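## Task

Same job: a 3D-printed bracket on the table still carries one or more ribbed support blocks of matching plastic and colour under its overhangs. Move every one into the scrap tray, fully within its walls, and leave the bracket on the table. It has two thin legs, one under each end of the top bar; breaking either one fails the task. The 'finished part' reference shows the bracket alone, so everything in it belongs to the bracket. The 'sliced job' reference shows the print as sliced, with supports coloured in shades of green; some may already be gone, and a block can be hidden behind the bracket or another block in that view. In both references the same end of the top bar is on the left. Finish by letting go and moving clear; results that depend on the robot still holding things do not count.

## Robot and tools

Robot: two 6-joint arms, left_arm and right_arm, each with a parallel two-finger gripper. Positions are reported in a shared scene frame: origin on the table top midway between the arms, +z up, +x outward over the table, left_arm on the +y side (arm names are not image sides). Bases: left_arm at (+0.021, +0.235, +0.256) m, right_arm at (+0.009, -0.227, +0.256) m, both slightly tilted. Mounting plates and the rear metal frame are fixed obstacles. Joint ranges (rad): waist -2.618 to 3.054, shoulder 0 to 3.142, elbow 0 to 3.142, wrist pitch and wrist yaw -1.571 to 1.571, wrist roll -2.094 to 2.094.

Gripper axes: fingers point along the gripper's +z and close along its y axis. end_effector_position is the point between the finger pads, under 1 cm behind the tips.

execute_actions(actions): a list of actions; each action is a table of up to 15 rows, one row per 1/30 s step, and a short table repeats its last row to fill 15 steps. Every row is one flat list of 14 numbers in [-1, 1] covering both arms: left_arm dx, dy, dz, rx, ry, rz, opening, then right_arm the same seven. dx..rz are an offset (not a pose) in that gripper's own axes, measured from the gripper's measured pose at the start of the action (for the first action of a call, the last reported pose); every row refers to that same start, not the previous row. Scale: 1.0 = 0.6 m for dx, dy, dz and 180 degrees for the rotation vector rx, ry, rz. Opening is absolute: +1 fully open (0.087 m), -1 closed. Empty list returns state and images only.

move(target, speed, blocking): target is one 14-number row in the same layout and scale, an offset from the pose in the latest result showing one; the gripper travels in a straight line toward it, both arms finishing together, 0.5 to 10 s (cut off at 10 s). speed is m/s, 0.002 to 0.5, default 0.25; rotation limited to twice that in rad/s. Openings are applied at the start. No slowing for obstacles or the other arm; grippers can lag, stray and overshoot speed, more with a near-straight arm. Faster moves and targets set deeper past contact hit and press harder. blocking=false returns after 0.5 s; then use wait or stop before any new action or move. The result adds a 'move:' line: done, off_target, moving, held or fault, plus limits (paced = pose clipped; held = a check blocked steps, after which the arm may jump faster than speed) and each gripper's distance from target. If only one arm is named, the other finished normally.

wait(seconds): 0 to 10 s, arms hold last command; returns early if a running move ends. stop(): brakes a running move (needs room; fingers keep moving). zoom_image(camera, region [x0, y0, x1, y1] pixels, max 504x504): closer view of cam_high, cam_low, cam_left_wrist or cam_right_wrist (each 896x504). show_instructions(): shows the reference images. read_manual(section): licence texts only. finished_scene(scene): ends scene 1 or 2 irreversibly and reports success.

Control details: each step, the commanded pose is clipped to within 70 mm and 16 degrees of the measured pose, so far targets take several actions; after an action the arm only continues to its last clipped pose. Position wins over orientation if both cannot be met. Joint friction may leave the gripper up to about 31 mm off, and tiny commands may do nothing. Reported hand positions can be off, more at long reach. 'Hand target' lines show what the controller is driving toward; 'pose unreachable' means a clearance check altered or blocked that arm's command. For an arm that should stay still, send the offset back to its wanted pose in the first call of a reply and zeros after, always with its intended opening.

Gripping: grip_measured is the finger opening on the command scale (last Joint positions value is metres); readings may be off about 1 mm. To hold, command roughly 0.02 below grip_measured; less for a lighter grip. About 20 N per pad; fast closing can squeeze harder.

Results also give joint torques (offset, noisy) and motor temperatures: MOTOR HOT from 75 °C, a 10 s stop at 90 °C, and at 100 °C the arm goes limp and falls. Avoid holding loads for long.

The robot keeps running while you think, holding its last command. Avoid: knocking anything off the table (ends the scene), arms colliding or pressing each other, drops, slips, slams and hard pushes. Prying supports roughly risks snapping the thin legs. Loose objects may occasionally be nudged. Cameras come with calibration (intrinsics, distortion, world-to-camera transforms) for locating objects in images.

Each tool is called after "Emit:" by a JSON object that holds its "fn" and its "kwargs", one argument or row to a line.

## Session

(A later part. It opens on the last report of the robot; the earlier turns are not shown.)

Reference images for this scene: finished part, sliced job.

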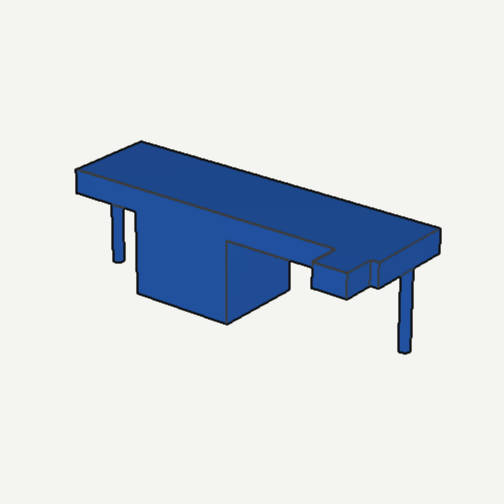

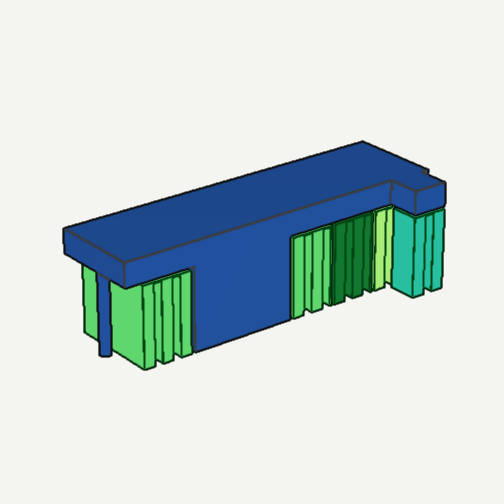

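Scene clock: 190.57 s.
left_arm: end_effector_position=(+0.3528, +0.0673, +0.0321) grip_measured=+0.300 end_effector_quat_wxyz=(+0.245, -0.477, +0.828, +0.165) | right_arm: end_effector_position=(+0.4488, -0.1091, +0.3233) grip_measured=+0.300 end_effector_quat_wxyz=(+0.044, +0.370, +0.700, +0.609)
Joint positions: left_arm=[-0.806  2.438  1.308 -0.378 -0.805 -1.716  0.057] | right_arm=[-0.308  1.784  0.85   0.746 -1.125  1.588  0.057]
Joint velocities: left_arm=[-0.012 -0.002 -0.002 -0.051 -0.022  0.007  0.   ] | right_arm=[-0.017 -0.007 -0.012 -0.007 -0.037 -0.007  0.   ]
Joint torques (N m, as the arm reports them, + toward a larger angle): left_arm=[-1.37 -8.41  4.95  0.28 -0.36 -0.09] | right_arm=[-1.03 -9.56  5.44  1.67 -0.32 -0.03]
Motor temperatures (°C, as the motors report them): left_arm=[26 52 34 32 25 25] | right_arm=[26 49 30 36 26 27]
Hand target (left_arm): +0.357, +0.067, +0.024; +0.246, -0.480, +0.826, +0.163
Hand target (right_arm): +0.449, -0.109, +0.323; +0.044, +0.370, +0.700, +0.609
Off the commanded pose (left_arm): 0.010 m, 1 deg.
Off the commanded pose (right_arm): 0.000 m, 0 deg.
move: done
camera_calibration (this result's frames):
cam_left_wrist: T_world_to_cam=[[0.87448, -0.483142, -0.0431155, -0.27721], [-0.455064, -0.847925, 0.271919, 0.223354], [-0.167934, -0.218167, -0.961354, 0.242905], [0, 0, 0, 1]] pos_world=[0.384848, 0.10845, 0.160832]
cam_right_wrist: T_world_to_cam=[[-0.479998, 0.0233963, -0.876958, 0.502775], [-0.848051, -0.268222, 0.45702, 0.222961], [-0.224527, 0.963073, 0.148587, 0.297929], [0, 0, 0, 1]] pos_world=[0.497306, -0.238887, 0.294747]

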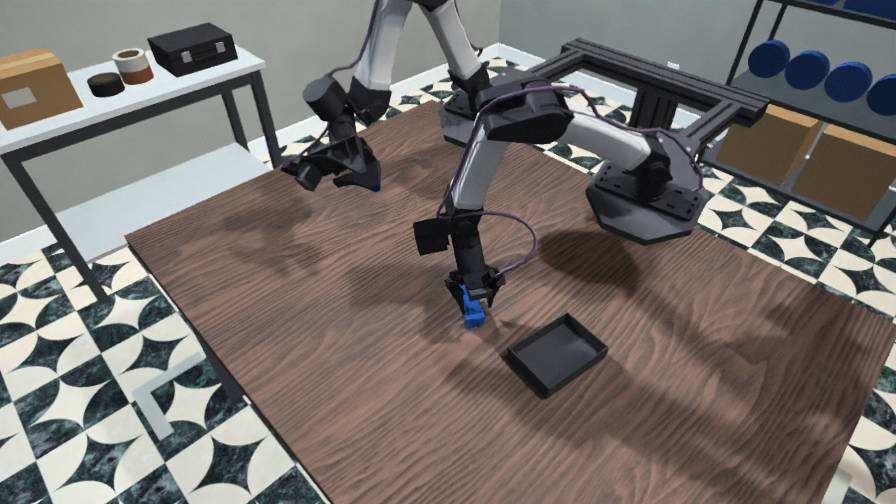

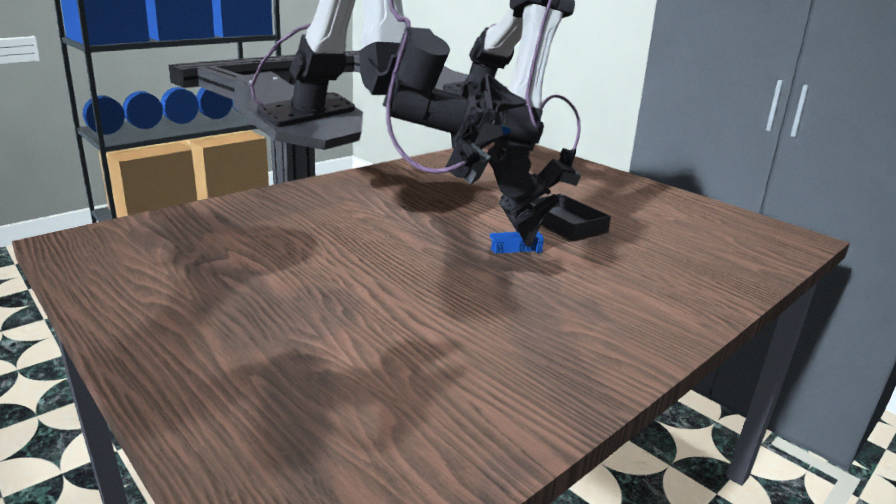

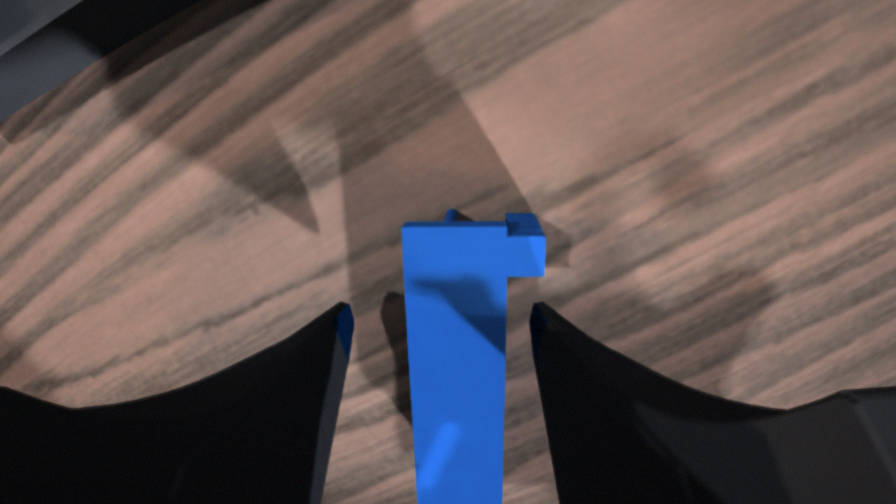

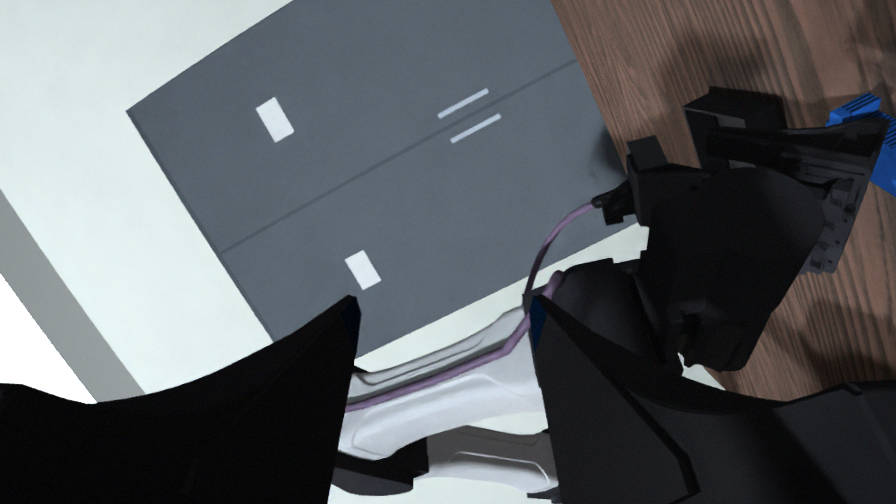

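Emit:
{"fn": "execute_actions", "kwargs": {
  "actions": [
    [[0,0,0,0,0,0,0.25,0,0,0,0,0,0,0.3],[0,0,0,0,0,0,0.2,0,0,0,0,0,0,0.3],[0,0,0,0,0,0,0.15,0,0,0,0,0,0,0.3],[0,0,0,0,0,0,0.1,0,0,0,0,0,0,0.3],[0,0,0,0,0,0,0.06,0,0,0,0,0,0,0.3],[0,0,0,0,0,0,0.02,0,0,0,0,0,0,0.3],[0,0,0,0,0,0,-0.02,0,0,0,0,0,0,0.3],[0,0,0,0,0,0,-0.05,0,0,0,0,0,0,0.3],[0,0,0,0,0,0,-0.08,0,0,0,0,0,0,0.3],[0,0,0,0,0,0,-0.11,0,0,0,0,0,0,0.3],[0,0,0,0,0,0,-0.14,0,0,0,0,0,0,0.3],[0,0,0,0,0,0,-0.16,0,0,0,0,0,0,0.3],[0,0,0,0,0,0,-0.18,0,0,0,0,0,0,0.3],[0,0,0,0,0,0,-0.2,0,0,0,0,0,0,0.3],[0,0,0,0,0,0,-0.22,0,0,0,0,0,0,0.3]],
    [[0,0,0,0,0,0,-0.24,0,0,0,0,0,0,0.3],[0,0,0,0,0,0,-0.255,0,0,0,0,0,0,0.3],[0,0,0,0,0,0,-0.27,0,0,0,0,0,0,0.3],[0,0,0,0,0,0,-0.285,0,0,0,0,0,0,0.3],[0,0,0,0,0,0,-0.3,0,0,0,0,0,0,0.3],[0,0,0,0,0,0,-0.315,0,0,0,0,0,0,0.3],[0,0,0,0,0,0,-0.33,0,0,0,0,0,0,0.3],[0,0,0,0,0,0,-0.345,0,0,0,0,0,0,0.3],[0,0,0,0,0,0,-0.36,0,0,0,0,0,0,0.3],[0,0,0,0,0,0,-0.375,0,0,0,0,0,0,0.3],[0,0,0,0,0,0,-0.39,0,0,0,0,0,0,0.3],[0,0,0,0,0,0,-0.405,0,0,0,0,0,0,0.3],[0,0,0,0,0,0,-0.42,0,0,0,0,0,0,0.3],[0,0,0,0,0,0,-0.435,0,0,0,0,0,0,0.3],[0,0,0,0,0,0,-0.45,0,0,0,0,0,0,0.3]],
    [[0,0,0,0,0,0,-0.45,0,0,0,0,0,0,0.3]]
  ]
}}

Scene clock: 200.50 s.
left_arm: end_effector_position=(+0.3531, +0.0671, +0.0321) grip_measured=-0.352 end_effector_quat_wxyz=(+0.245, -0.477, +0.828, +0.164) | right_arm: end_effector_position=(+0.4488, -0.1091, +0.3233) grip_measured=+0.300 end_effector_quat_wxyz=(+0.044, +0.370, +0.700, +0.609)
Joint positions: left_arm=[-0.806  2.438  1.308 -0.377 -0.805 -1.715  0.028] | right_arm=[-0.308  1.784  0.85   0.746 -1.125  1.588  0.057]
Joint velocities: left_arm=[ 0.002 -0.012 -0.007 -0.037 -0.022 -0.007 -0.   ] | right_arm=[-0.007 -0.002  0.002 -0.037 -0.022  0.007  0.001]
Joint torques (N m, as the arm reports them, + toward a larger angle): left_arm=[ -2.21 -10.44   3.17   0.1   -0.38  -0.18] | right_arm=[-1.05 -9.67  5.49  1.69 -0.31 -0.03]
Motor temperatures (°C, as the motors report them): left_arm=[26 52 34 32 25 25] | right_arm=[26 50 30 36 26 27]
Hand target (left_arm): +0.353, +0.067, +0.032; +0.245, -0.477, +0.828, +0.164
Hand target (right_arm): +0.449, -0.109, +0.323; +0.044, +0.370, +0.700, +0.609
Off the commanded pose (left_arm): 0.000 m, 0 deg.
Off the commanded pose (right_arm): 0.000 m, 0 deg.
camera_calibration (this result's frames):
cam_left_wrist: T_world_to_cam=[[0.874516, -0.483192, -0.0417999, -0.277597], [-0.455435, -0.847786, 0.271729, 0.223501], [-0.166735, -0.218594, -0.961466, 0.242526], [0, 0, 0, 1]] pos_world=[0.384991, 0.108363, 0.160845]
cam_right_wrist: T_world_to_cam=[[-0.479998, 0.0233963, -0.876958, 0.502775], [-0.848051, -0.268222, 0.45702, 0.222961], [-0.224527, 0.963073, 0.148587, 0.297929], [0, 0, 0, 1]] pos_world=[0.497306, -0.238887, 0.294747]

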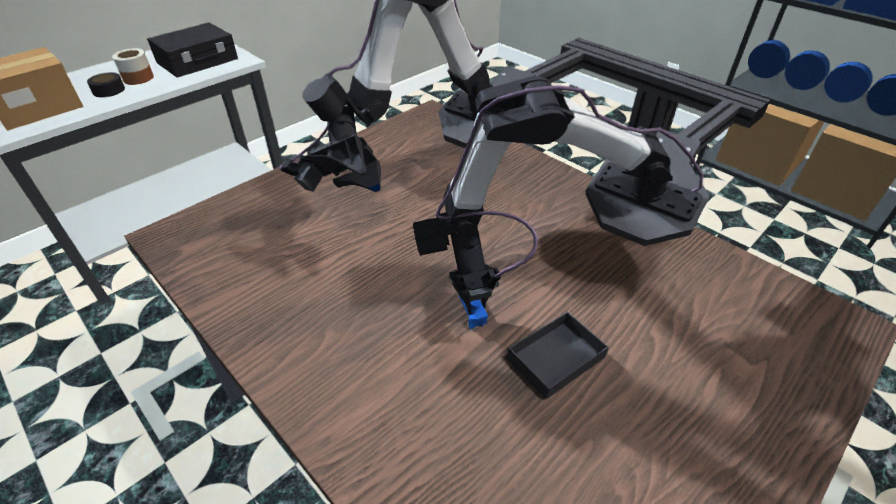

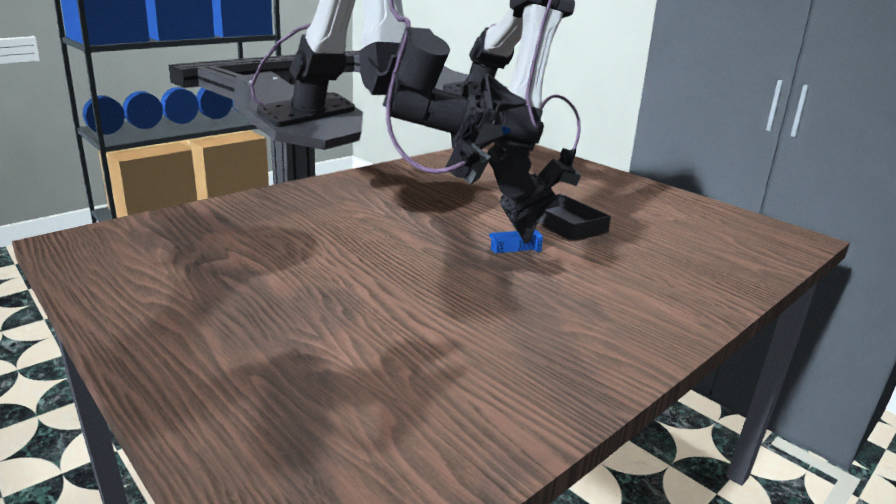

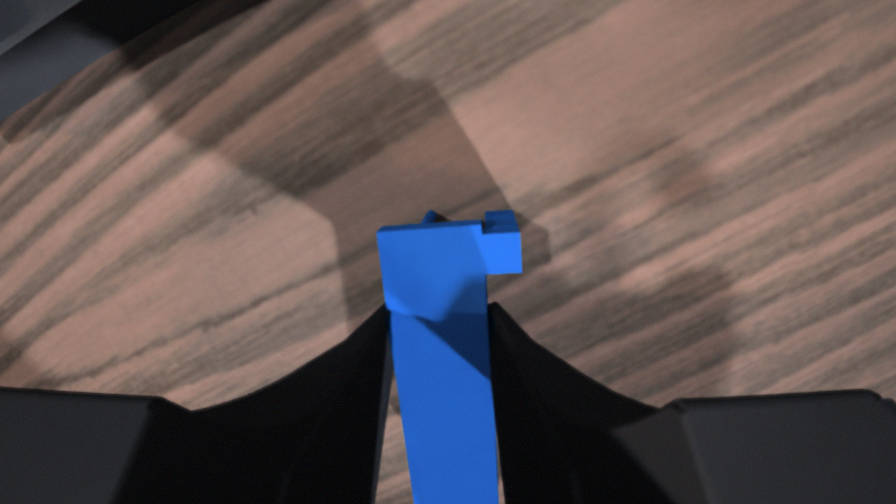

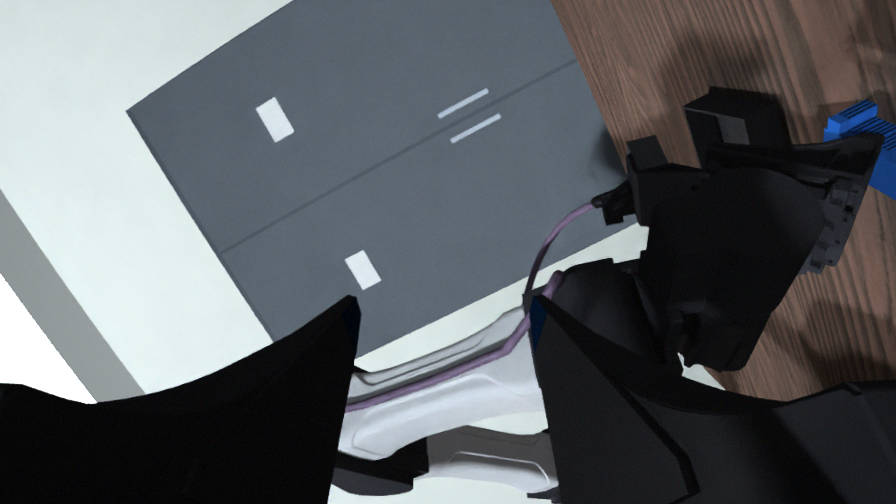

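Emit:
{"fn": "move", "kwargs": {
  "target": [-0.0657, 0.0038, -0.0963, 0, 0, 0, -0.45, 0, 0, 0, 0, 0, 0, 0.3],
  "speed": 0.08
}}

Scene clock: 223.73 s.
left_arm: end_effector_position=(+0.3686, +0.0604, +0.1022) grip_measured=-0.352 end_effector_quat_wxyz=(+0.251, -0.487, +0.823, +0.150) | right_arm: end_effector_position=(+0.4488, -0.1091, +0.3233) grip_measured=+0.300 end_effector_quat_wxyz=(+0.044, +0.370, +0.700, +0.609)
Joint positions: left_arm=[-0.836  2.242  1.308 -0.57  -0.805 -1.764  0.028] | right_arm=[-0.308  1.784  0.85   0.746 -1.125  1.588  0.057]
Joint velocities: left_arm=[-0.007  0.002 -0.007 -0.051  0.037  0.007  0.   ] | right_arm=[-0.002 -0.017 -0.002 -0.007 -0.051 -0.007 -0.   ]
Joint torques (N m, as the arm reports them, + toward a larger angle): left_arm=[ -3.17 -10.95   1.24  -0.04  -0.39  -0.2 ] | right_arm=[-1.   -9.7   5.46  1.7  -0.32 -0.05]
Motor temperatures (°C, as the motors report them): left_arm=[26 56 33 31 26 25] | right_arm=[26 50 30 37 26 27]
Hand target (left_arm): +0.355, +0.066, +0.102; +0.245, -0.477, +0.828, +0.164
Hand target (right_arm): +0.449, -0.109, +0.323; +0.044, +0.370, +0.700, +0.609
Off the commanded pose (left_arm): 0.016 m, 2 deg.
Off the commanded pose (right_arm): 0.000 m, 0 deg.
move: off_target (left_arm)
camera_calibration (this result's frames):
cam_left_wrist: T_world_to_cam=[[0.881183, -0.472739, -0.00586089, -0.298185], [-0.452721, -0.847311, 0.277684, 0.204142], [-0.136238, -0.242037, -0.960655, 0.301159], [0, 0, 0, 1]] pos_world=[0.396205, 0.104899, 0.230875]
cam_right_wrist: T_world_to_cam=[[-0.479998, 0.0233963, -0.876958, 0.502775], [-0.848051, -0.268222, 0.45702, 0.222961], [-0.224527, 0.963073, 0.148587, 0.297929], [0, 0, 0, 1]] pos_world=[0.497306, -0.238887, 0.294747]

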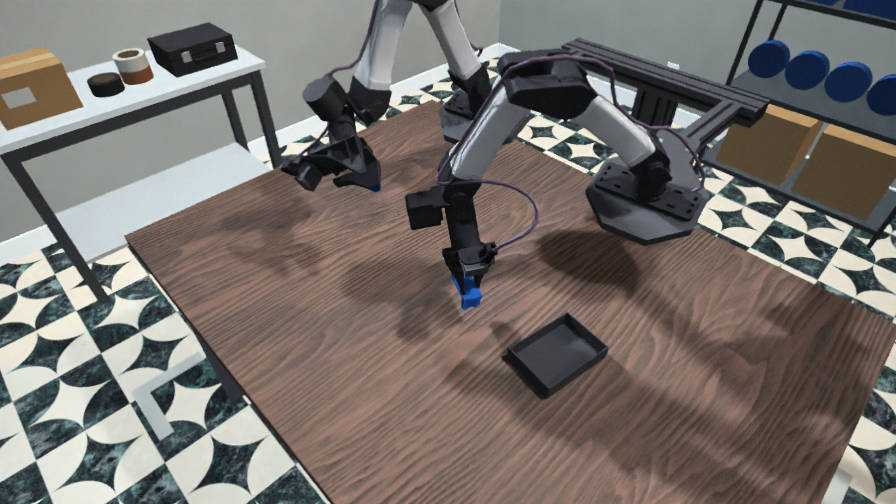

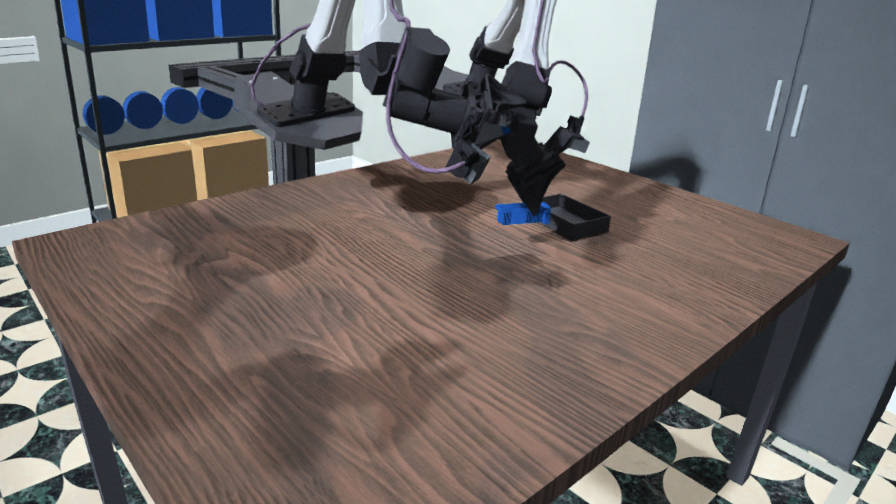

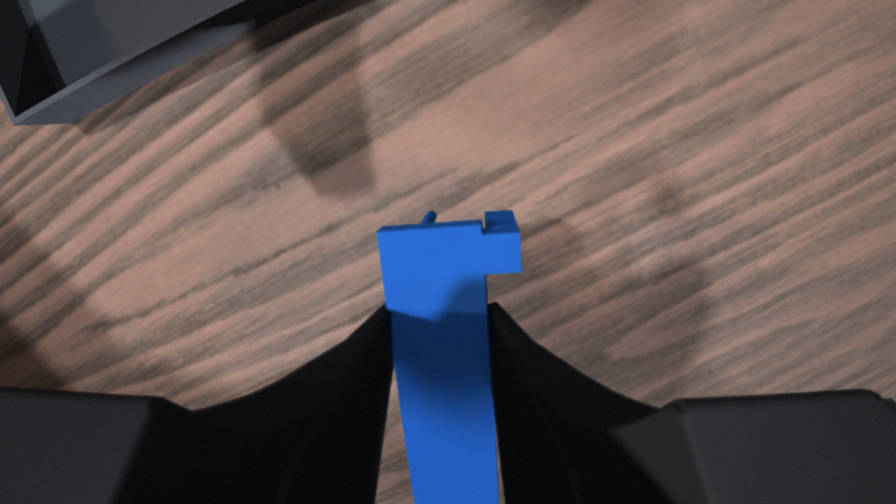

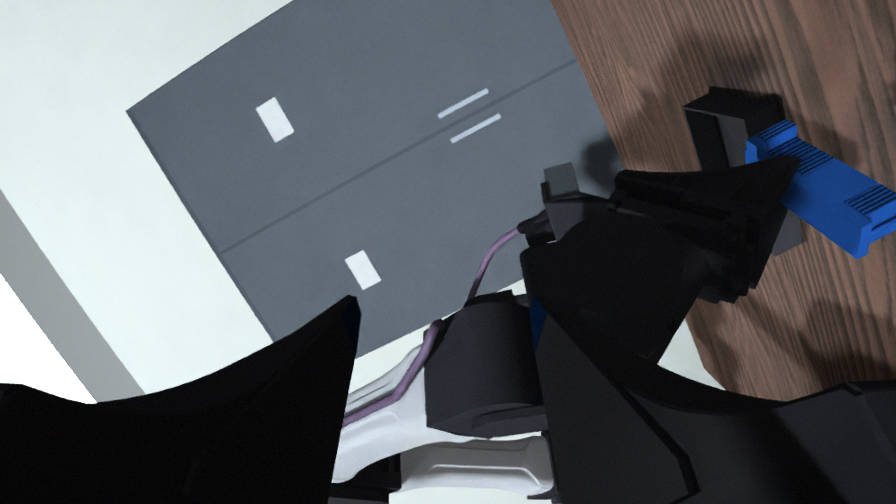

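Emit:
{"fn": "move", "kwargs": {
  "target": [-0.2163, -0.2090, -0.2523, 0.3690, 0.3592, -0.0859, -0.45, 0, 0, 0, 0, 0, 0, 0.3],
  "speed": 0.25
}}

Scene clock: 240.23 s.
left_arm: end_effector_position=(+0.4883, +0.0183, +0.3060) grip_measured=-0.352 end_effector_quat_wxyz=(+0.029, -0.374, +0.712, -0.594) | right_arm: end_effector_position=(+0.4488, -0.1091, +0.3233) grip_measured=+0.300 end_effector_quat_wxyz=(+0.044, +0.370, +0.700, +0.609)
Joint positions: left_arm=[-0.333  1.902  1.017  0.589  0.793 -1.515  0.028] | right_arm=[-0.308  1.784  0.85   0.746 -1.125  1.588  0.057]
Joint velocities: left_arm=[-0.007 -0.012 -0.007 -0.022 -0.051 -0.095 -0.   ] | right_arm=[-0.002 -0.002  0.012  0.007  0.037 -0.037 -0.001]
Joint torques (N m, as the arm reports them, + toward a larger angle): left_arm=[ 0.16 -7.96  7.14  1.87  0.42 -0.21] | right_arm=[-1.05 -9.58  5.48  1.68 -0.32 -0.04]
Motor temperatures (°C, as the motors report them): left_arm=[26 57 33 31 26 25] | right_arm=[26 50 31 37 26 27]
Hand target (left_arm): +0.492, +0.021, +0.299; +0.024, -0.379, +0.709, -0.594
Hand target (right_arm): +0.449, -0.109, +0.323; +0.044, +0.370, +0.700, +0.609
Off the commanded pose (left_arm): 0.007 m, 1 deg.
Off the commanded pose (right_arm): 0.000 m, 0 deg.
move: done
camera_calibration (this result's frames):
cam_left_wrist: T_world_to_cam=[[0.505963, -0.0187814, 0.862351, -0.513177], [-0.828376, 0.268066, 0.491868, 0.26358], [-0.240405, -0.963218, 0.120073, 0.236357], [0, 0, 0, 1]] pos_world=[0.534814, 0.147368, 0.284512]
cam_right_wrist: T_world_to_cam=[[-0.479998, 0.0233963, -0.876958, 0.502775], [-0.848051, -0.268222, 0.45702, 0.222961], [-0.224527, 0.963073, 0.148587, 0.297929], [0, 0, 0, 1]] pos_world=[0.497306, -0.238887, 0.294747]

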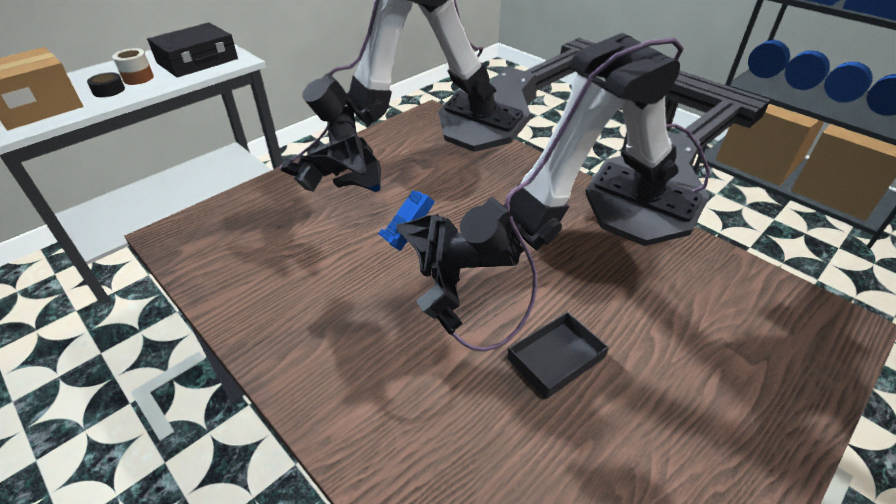

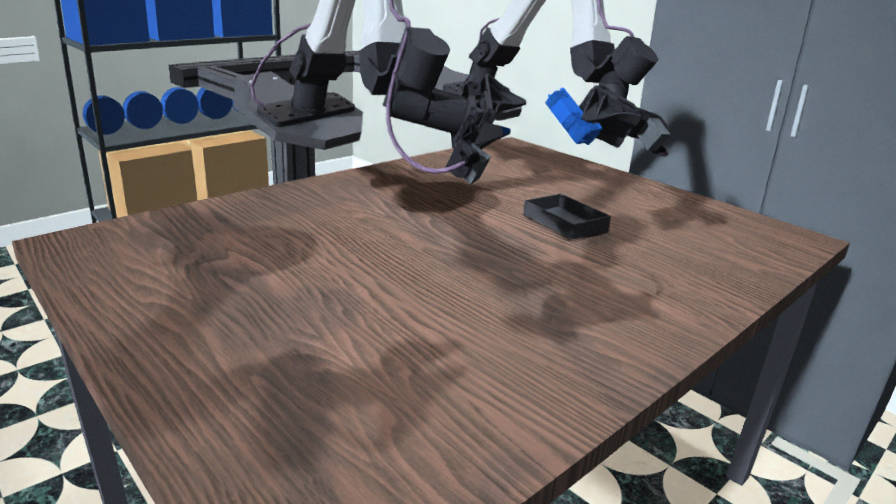

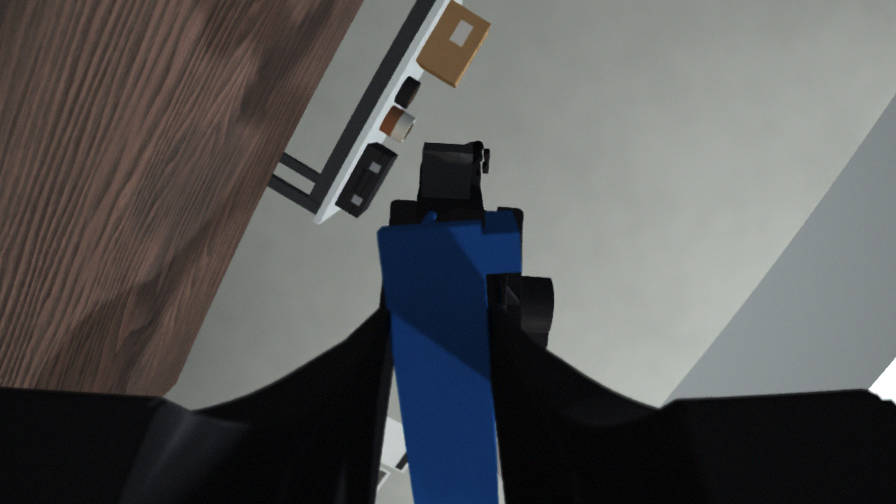

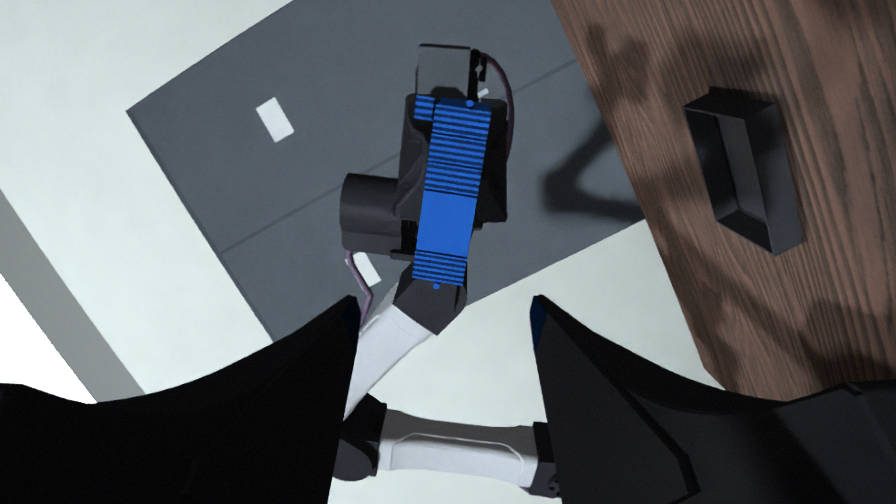

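Emit:
{"fn": "zoom_image", "kwargs": {
  "camera": "cam_right_wrist",
  "region": [350, 80, 570, 300]
}}

Region (350, 80, 570, 300) of cam_right_wrist's 896x504 image, scaled by 2.291, with more detail than that image has.

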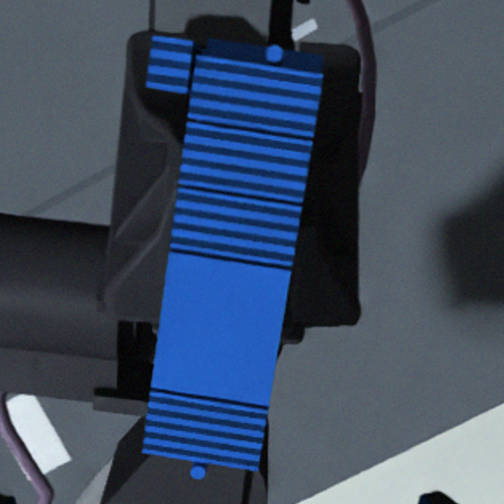

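Emit:
{"fn": "move", "kwargs": {
  "target": [0, 0, 0, 0, 0, 0, -0.45, 0.0553, -0.0022, 0.0833, 0.0318, -0.0009, 0.0455, 0.3],
  "speed": 0.1
}}

Scene clock: 258.33 s.
left_arm: end_effector_position=(+0.4884, +0.0182, +0.3065) grip_measured=-0.352 end_effector_quat_wxyz=(+0.029, -0.374, +0.711, -0.594) | right_arm: end_effector_position=(+0.4445, -0.0526, +0.3151) grip_measured=+0.300 end_effector_quat_wxyz=(-0.017, +0.422, +0.702, +0.573)
Joint positions: left_arm=[-0.333  1.902  1.017  0.592  0.794 -1.517  0.028] | right_arm=[-0.143  1.744  0.87   0.551 -0.965  1.637  0.057]
Joint velocities: left_arm=[ 0.002 -0.012 -0.007  0.022 -0.11  -0.007  0.001] | right_arm=[ 0.002  0.002  0.002  0.007 -0.037  0.095  0.   ]
Joint torques (N m, as the arm reports them, + toward a larger angle): left_arm=[ -0.81 -10.04   5.87   1.72   0.3   -0.07] | right_arm=[  0.2  -10.25   7.41   1.49  -0.28   0.07]
Motor temperatures (°C, as the motors report them): left_arm=[26 56 34 34 26 25] | right_arm=[26 50 31 37 26 27]
Hand target (left_arm): +0.488, +0.018, +0.306; +0.029, -0.374, +0.712, -0.594
Hand target (right_arm): +0.449, -0.049, +0.322; -0.016, +0.422, +0.702, +0.574
Off the commanded pose (left_arm): 0.000 m, 0 deg.
Off the commanded pose (right_arm): 0.010 m, 0 deg.
move: done
camera_calibration (this result's frames):
cam_left_wrist: T_world_to_cam=[[0.505094, -0.0174919, 0.862887, -0.513393], [-0.828884, 0.268746, 0.490638, 0.264097], [-0.24048, -0.963052, 0.121243, 0.235967], [0, 0, 0, 1]] pos_world=[0.534963, 0.147294, 0.284815]
cam_right_wrist: T_world_to_cam=[[-0.627417, 0.0209537, -0.778401, 0.526565], [-0.75386, -0.266738, 0.600455, 0.151184], [-0.195047, 0.963541, 0.183152, 0.219841], [0, 0, 0, 1]] pos_world=[0.487227, -0.182533, 0.278836]

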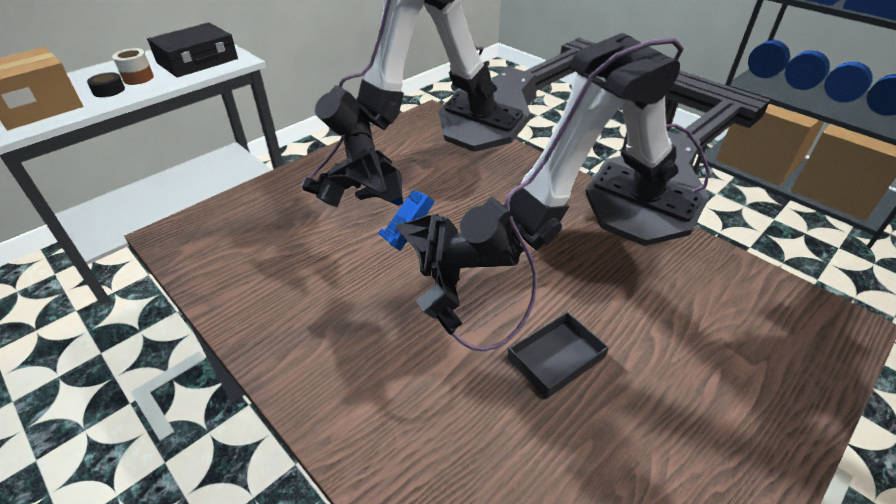

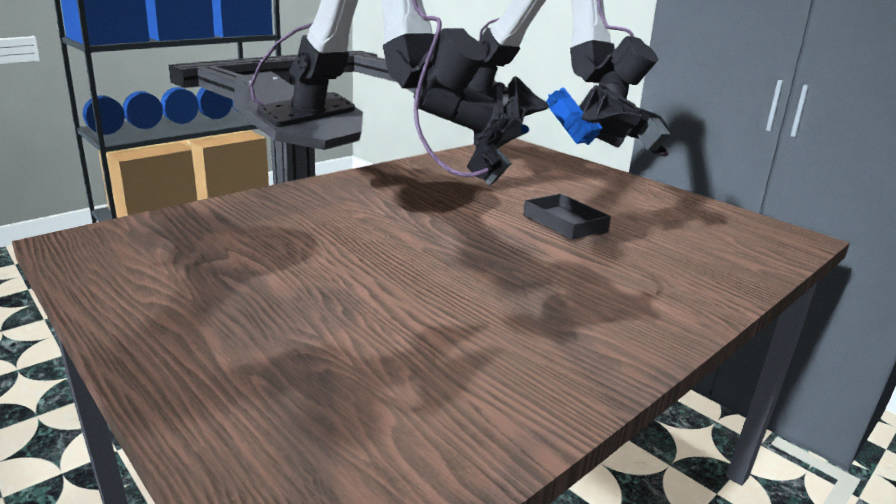

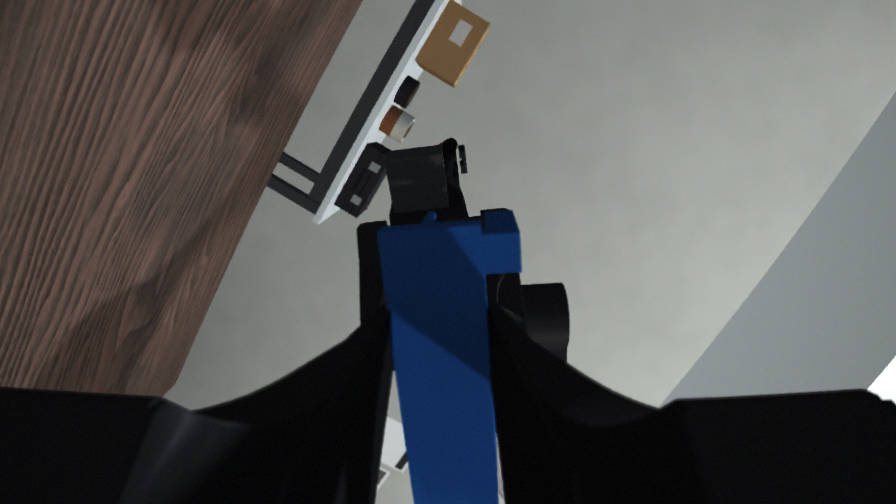

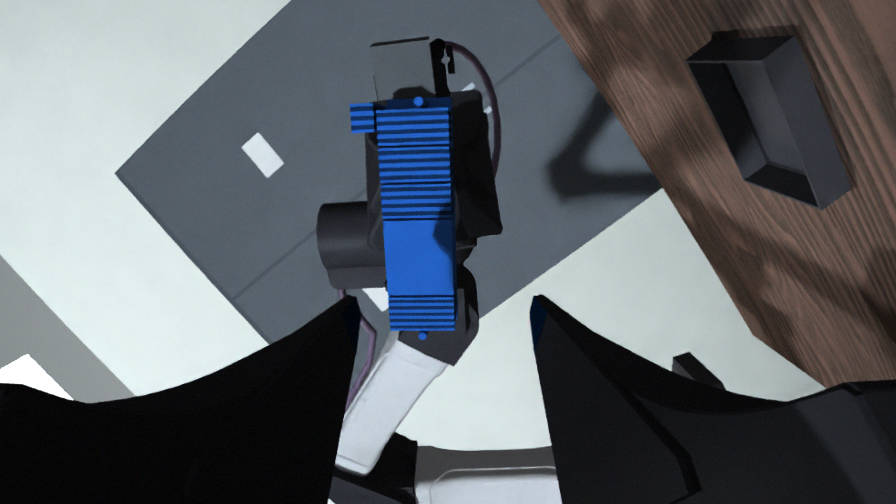

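Emit:
{"fn": "move", "kwargs": {
  "target": [0, 0, 0, 0, 0, 0, -0.45, 0.0317, 0.025, 0.0458, 0, 0, 0, 0.55],
  "speed": 0.06
}}

Scene clock: 268.17 s.
left_arm: end_effector_position=(+0.4884, +0.0182, +0.3065) grip_measured=-0.352 end_effector_quat_wxyz=(+0.029, -0.374, +0.711, -0.594) | right_arm: end_effector_position=(+0.4488, -0.0231, +0.3202) grip_measured=+0.550 end_effector_quat_wxyz=(-0.020, +0.422, +0.704, +0.571)
Joint positions: left_arm=[-0.333  1.902  1.017  0.592  0.794 -1.517  0.028] | right_arm=[-0.058  1.744  0.899  0.547 -0.886  1.674  0.068]
Joint velocities: left_arm=[-0.012  0.012 -0.012 -0.007 -0.007  0.022 -0.001] | right_arm=[ 0.012  0.007 -0.002  0.037  0.022 -0.007 -0.   ]
Joint torques (N m, as the arm reports them, + toward a larger angle): left_arm=[ -0.85 -10.2    5.81   1.73   0.31  -0.11] | right_arm=[  0.46 -10.4    7.59   1.55  -0.25   0.07]
Motor temperatures (°C, as the motors report them): left_arm=[26 56 34 35 26 25] | right_arm=[26 51 32 37 25 27]
Hand target (left_arm): +0.488, +0.018, +0.306; +0.029, -0.374, +0.711, -0.594
Hand target (right_arm): +0.453, -0.019, +0.327; -0.017, +0.422, +0.702, +0.573
Off the commanded pose (left_arm): 0.000 m, 0 deg.
Off the commanded pose (right_arm): 0.010 m, 0 deg.
move: done
camera_calibration (this result's frames):
cam_left_wrist: T_world_to_cam=[[0.505094, -0.0174919, 0.862887, -0.513393], [-0.828884, 0.268746, 0.490638, 0.264097], [-0.24048, -0.963052, 0.121243, 0.235967], [0, 0, 0, 1]] pos_world=[0.534963, 0.147294, 0.284815]
cam_right_wrist: T_world_to_cam=[[-0.631415, 0.0170649, -0.775258, 0.533313], [-0.749766, -0.268586, 0.604741, 0.156014], [-0.197904, 0.963104, 0.182384, 0.192805], [0, 0, 0, 1]] pos_world=[0.491873, -0.152889, 0.283942]

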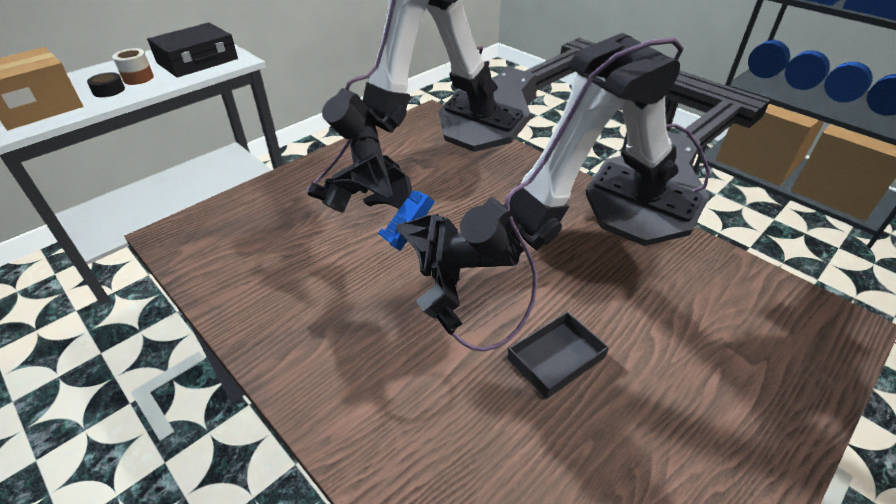

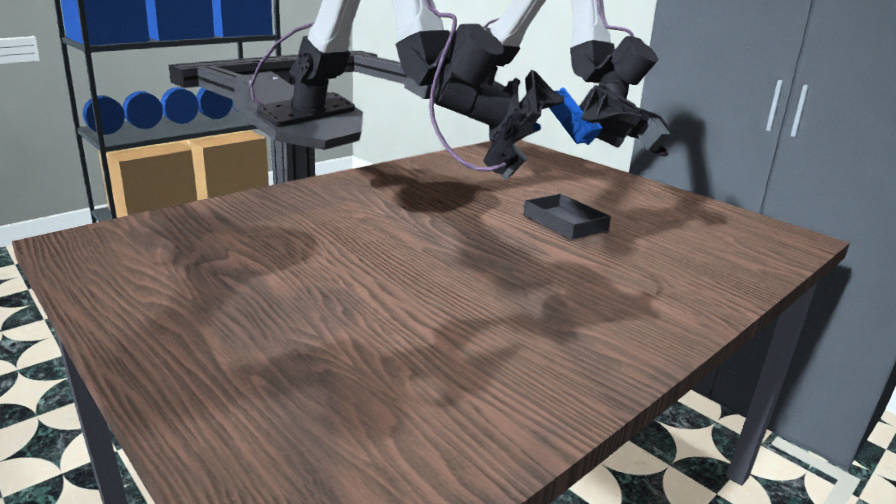

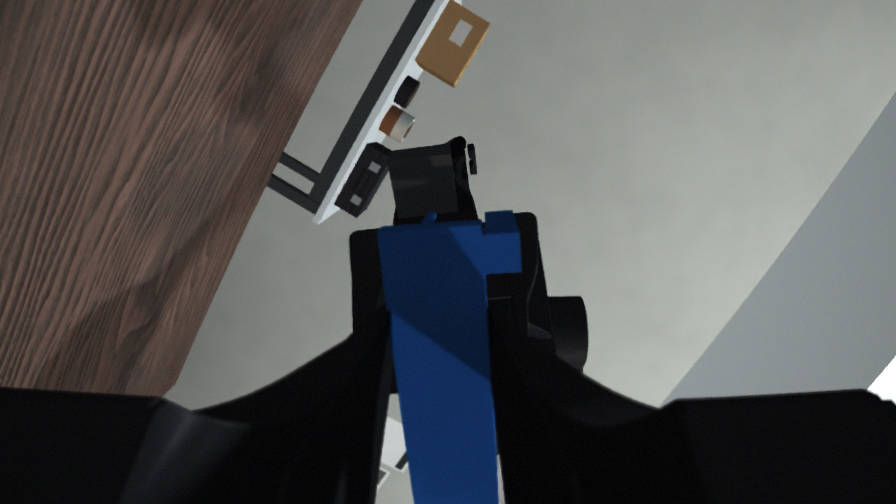

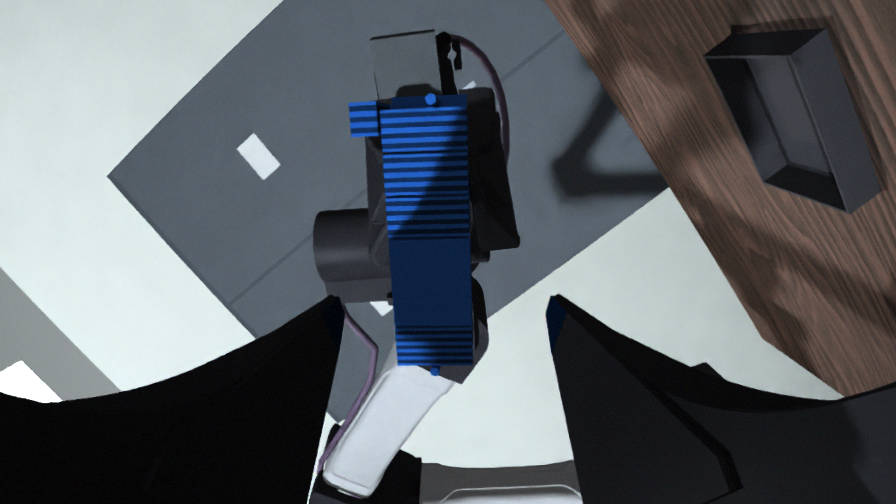

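Emit:
{"fn": "move", "kwargs": {
  "target": [0, 0, 0, 0, 0, 0, -0.45, 0.034, 0.0215, 0.0448, 0, 0, 0, 0.55],
  "speed": 0.05
}}

Scene clock: 277.07 s.
left_arm: end_effector_position=(+0.4884, +0.0182, +0.3065) grip_measured=-0.352 end_effector_quat_wxyz=(+0.029, -0.374, +0.711, -0.594) | right_arm: end_effector_position=(+0.4517, +0.0065, +0.3272) grip_measured=+0.550 end_effector_quat_wxyz=(-0.019, +0.420, +0.705, +0.571)
Joint positions: left_arm=[-0.333  1.902  1.017  0.592  0.794 -1.517  0.028] | right_arm=[ 0.026  1.744  0.93   0.542 -0.808  1.704  0.068]
Joint velocities: left_arm=[ 0.002  0.002  0.012  0.037  0.007  0.007 -0.   ] | right_arm=[ 0.012 -0.007 -0.002 -0.051  0.037  0.007 -0.001]
Joint torques (N m, as the arm reports them, + toward a larger angle): left_arm=[ -0.78 -10.03   5.93   1.73   0.31  -0.09] | right_arm=[  0.69 -10.14   7.86   1.59  -0.23   0.04]
Motor temperatures (°C, as the motors report them): left_arm=[26 57 35 35 26 25] | right_arm=[26 51 32 37 25 27]
Hand target (left_arm): +0.488, +0.018, +0.306; +0.029, -0.374, +0.711, -0.594
Hand target (right_arm): +0.455, +0.010, +0.332; -0.020, +0.422, +0.704, +0.571
Off the commanded pose (left_arm): 0.000 m, 0 deg.
Off the commanded pose (right_arm): 0.007 m, 0 deg.
move: done
camera_calibration (this result's frames):
cam_left_wrist: T_world_to_cam=[[0.505094, -0.0174919, 0.862887, -0.513393], [-0.828884, 0.268746, 0.490638, 0.264097], [-0.24048, -0.963052, 0.121243, 0.235967], [0, 0, 0, 1]] pos_world=[0.534963, 0.147294, 0.284815]
cam_right_wrist: T_world_to_cam=[[-0.62811, 0.0135795, -0.778006, 0.539446], [-0.751475, -0.270013, 0.601978, 0.163544], [-0.201898, 0.962761, 0.179803, 0.166211], [0, 0, 0, 1]] pos_world=[0.495289, -0.123188, 0.291357]

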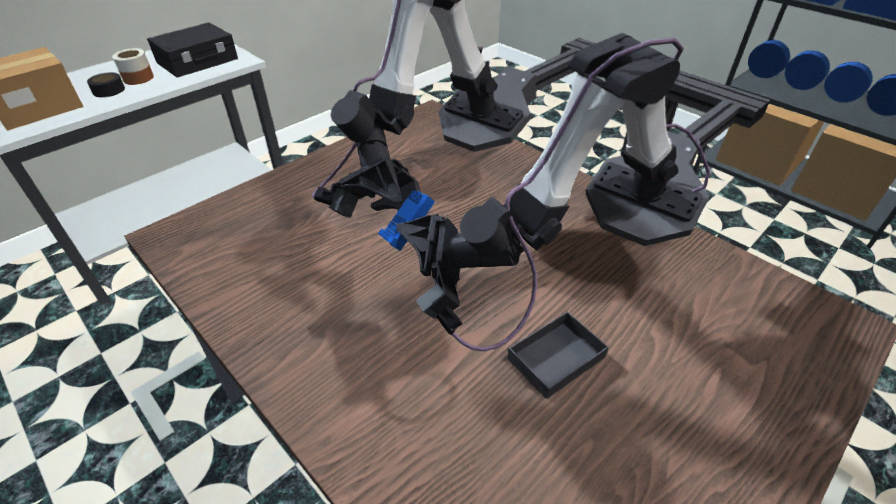

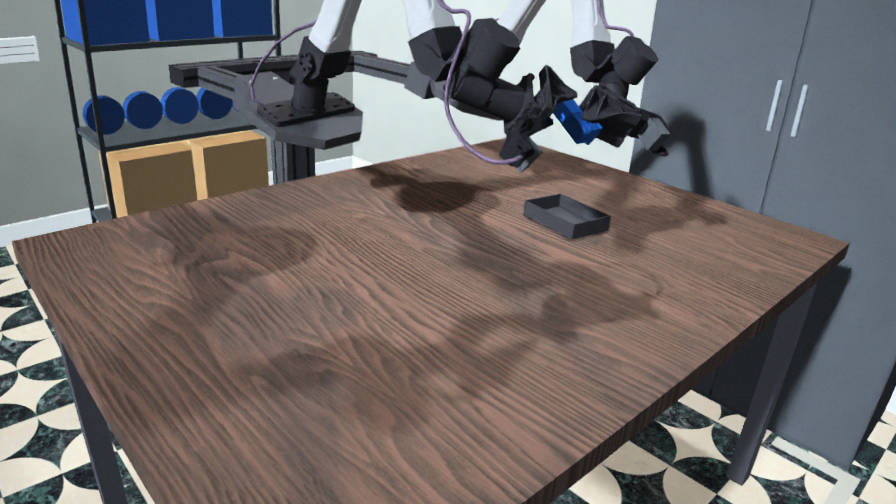

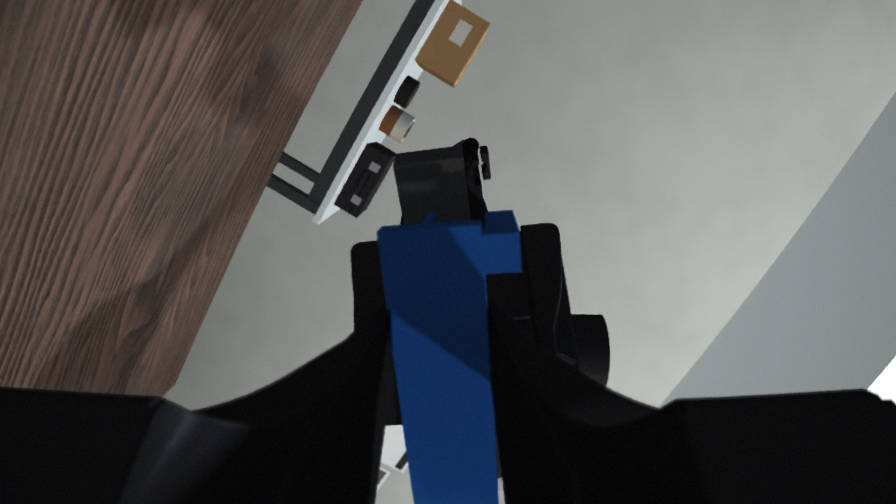

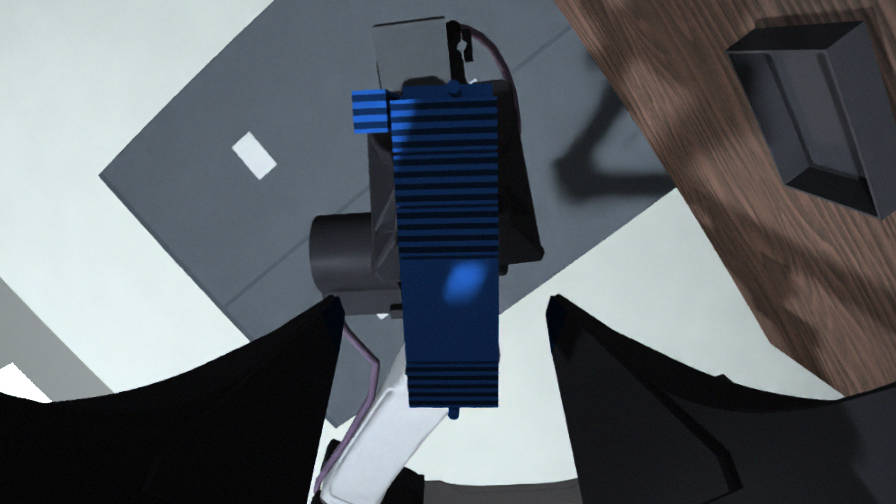

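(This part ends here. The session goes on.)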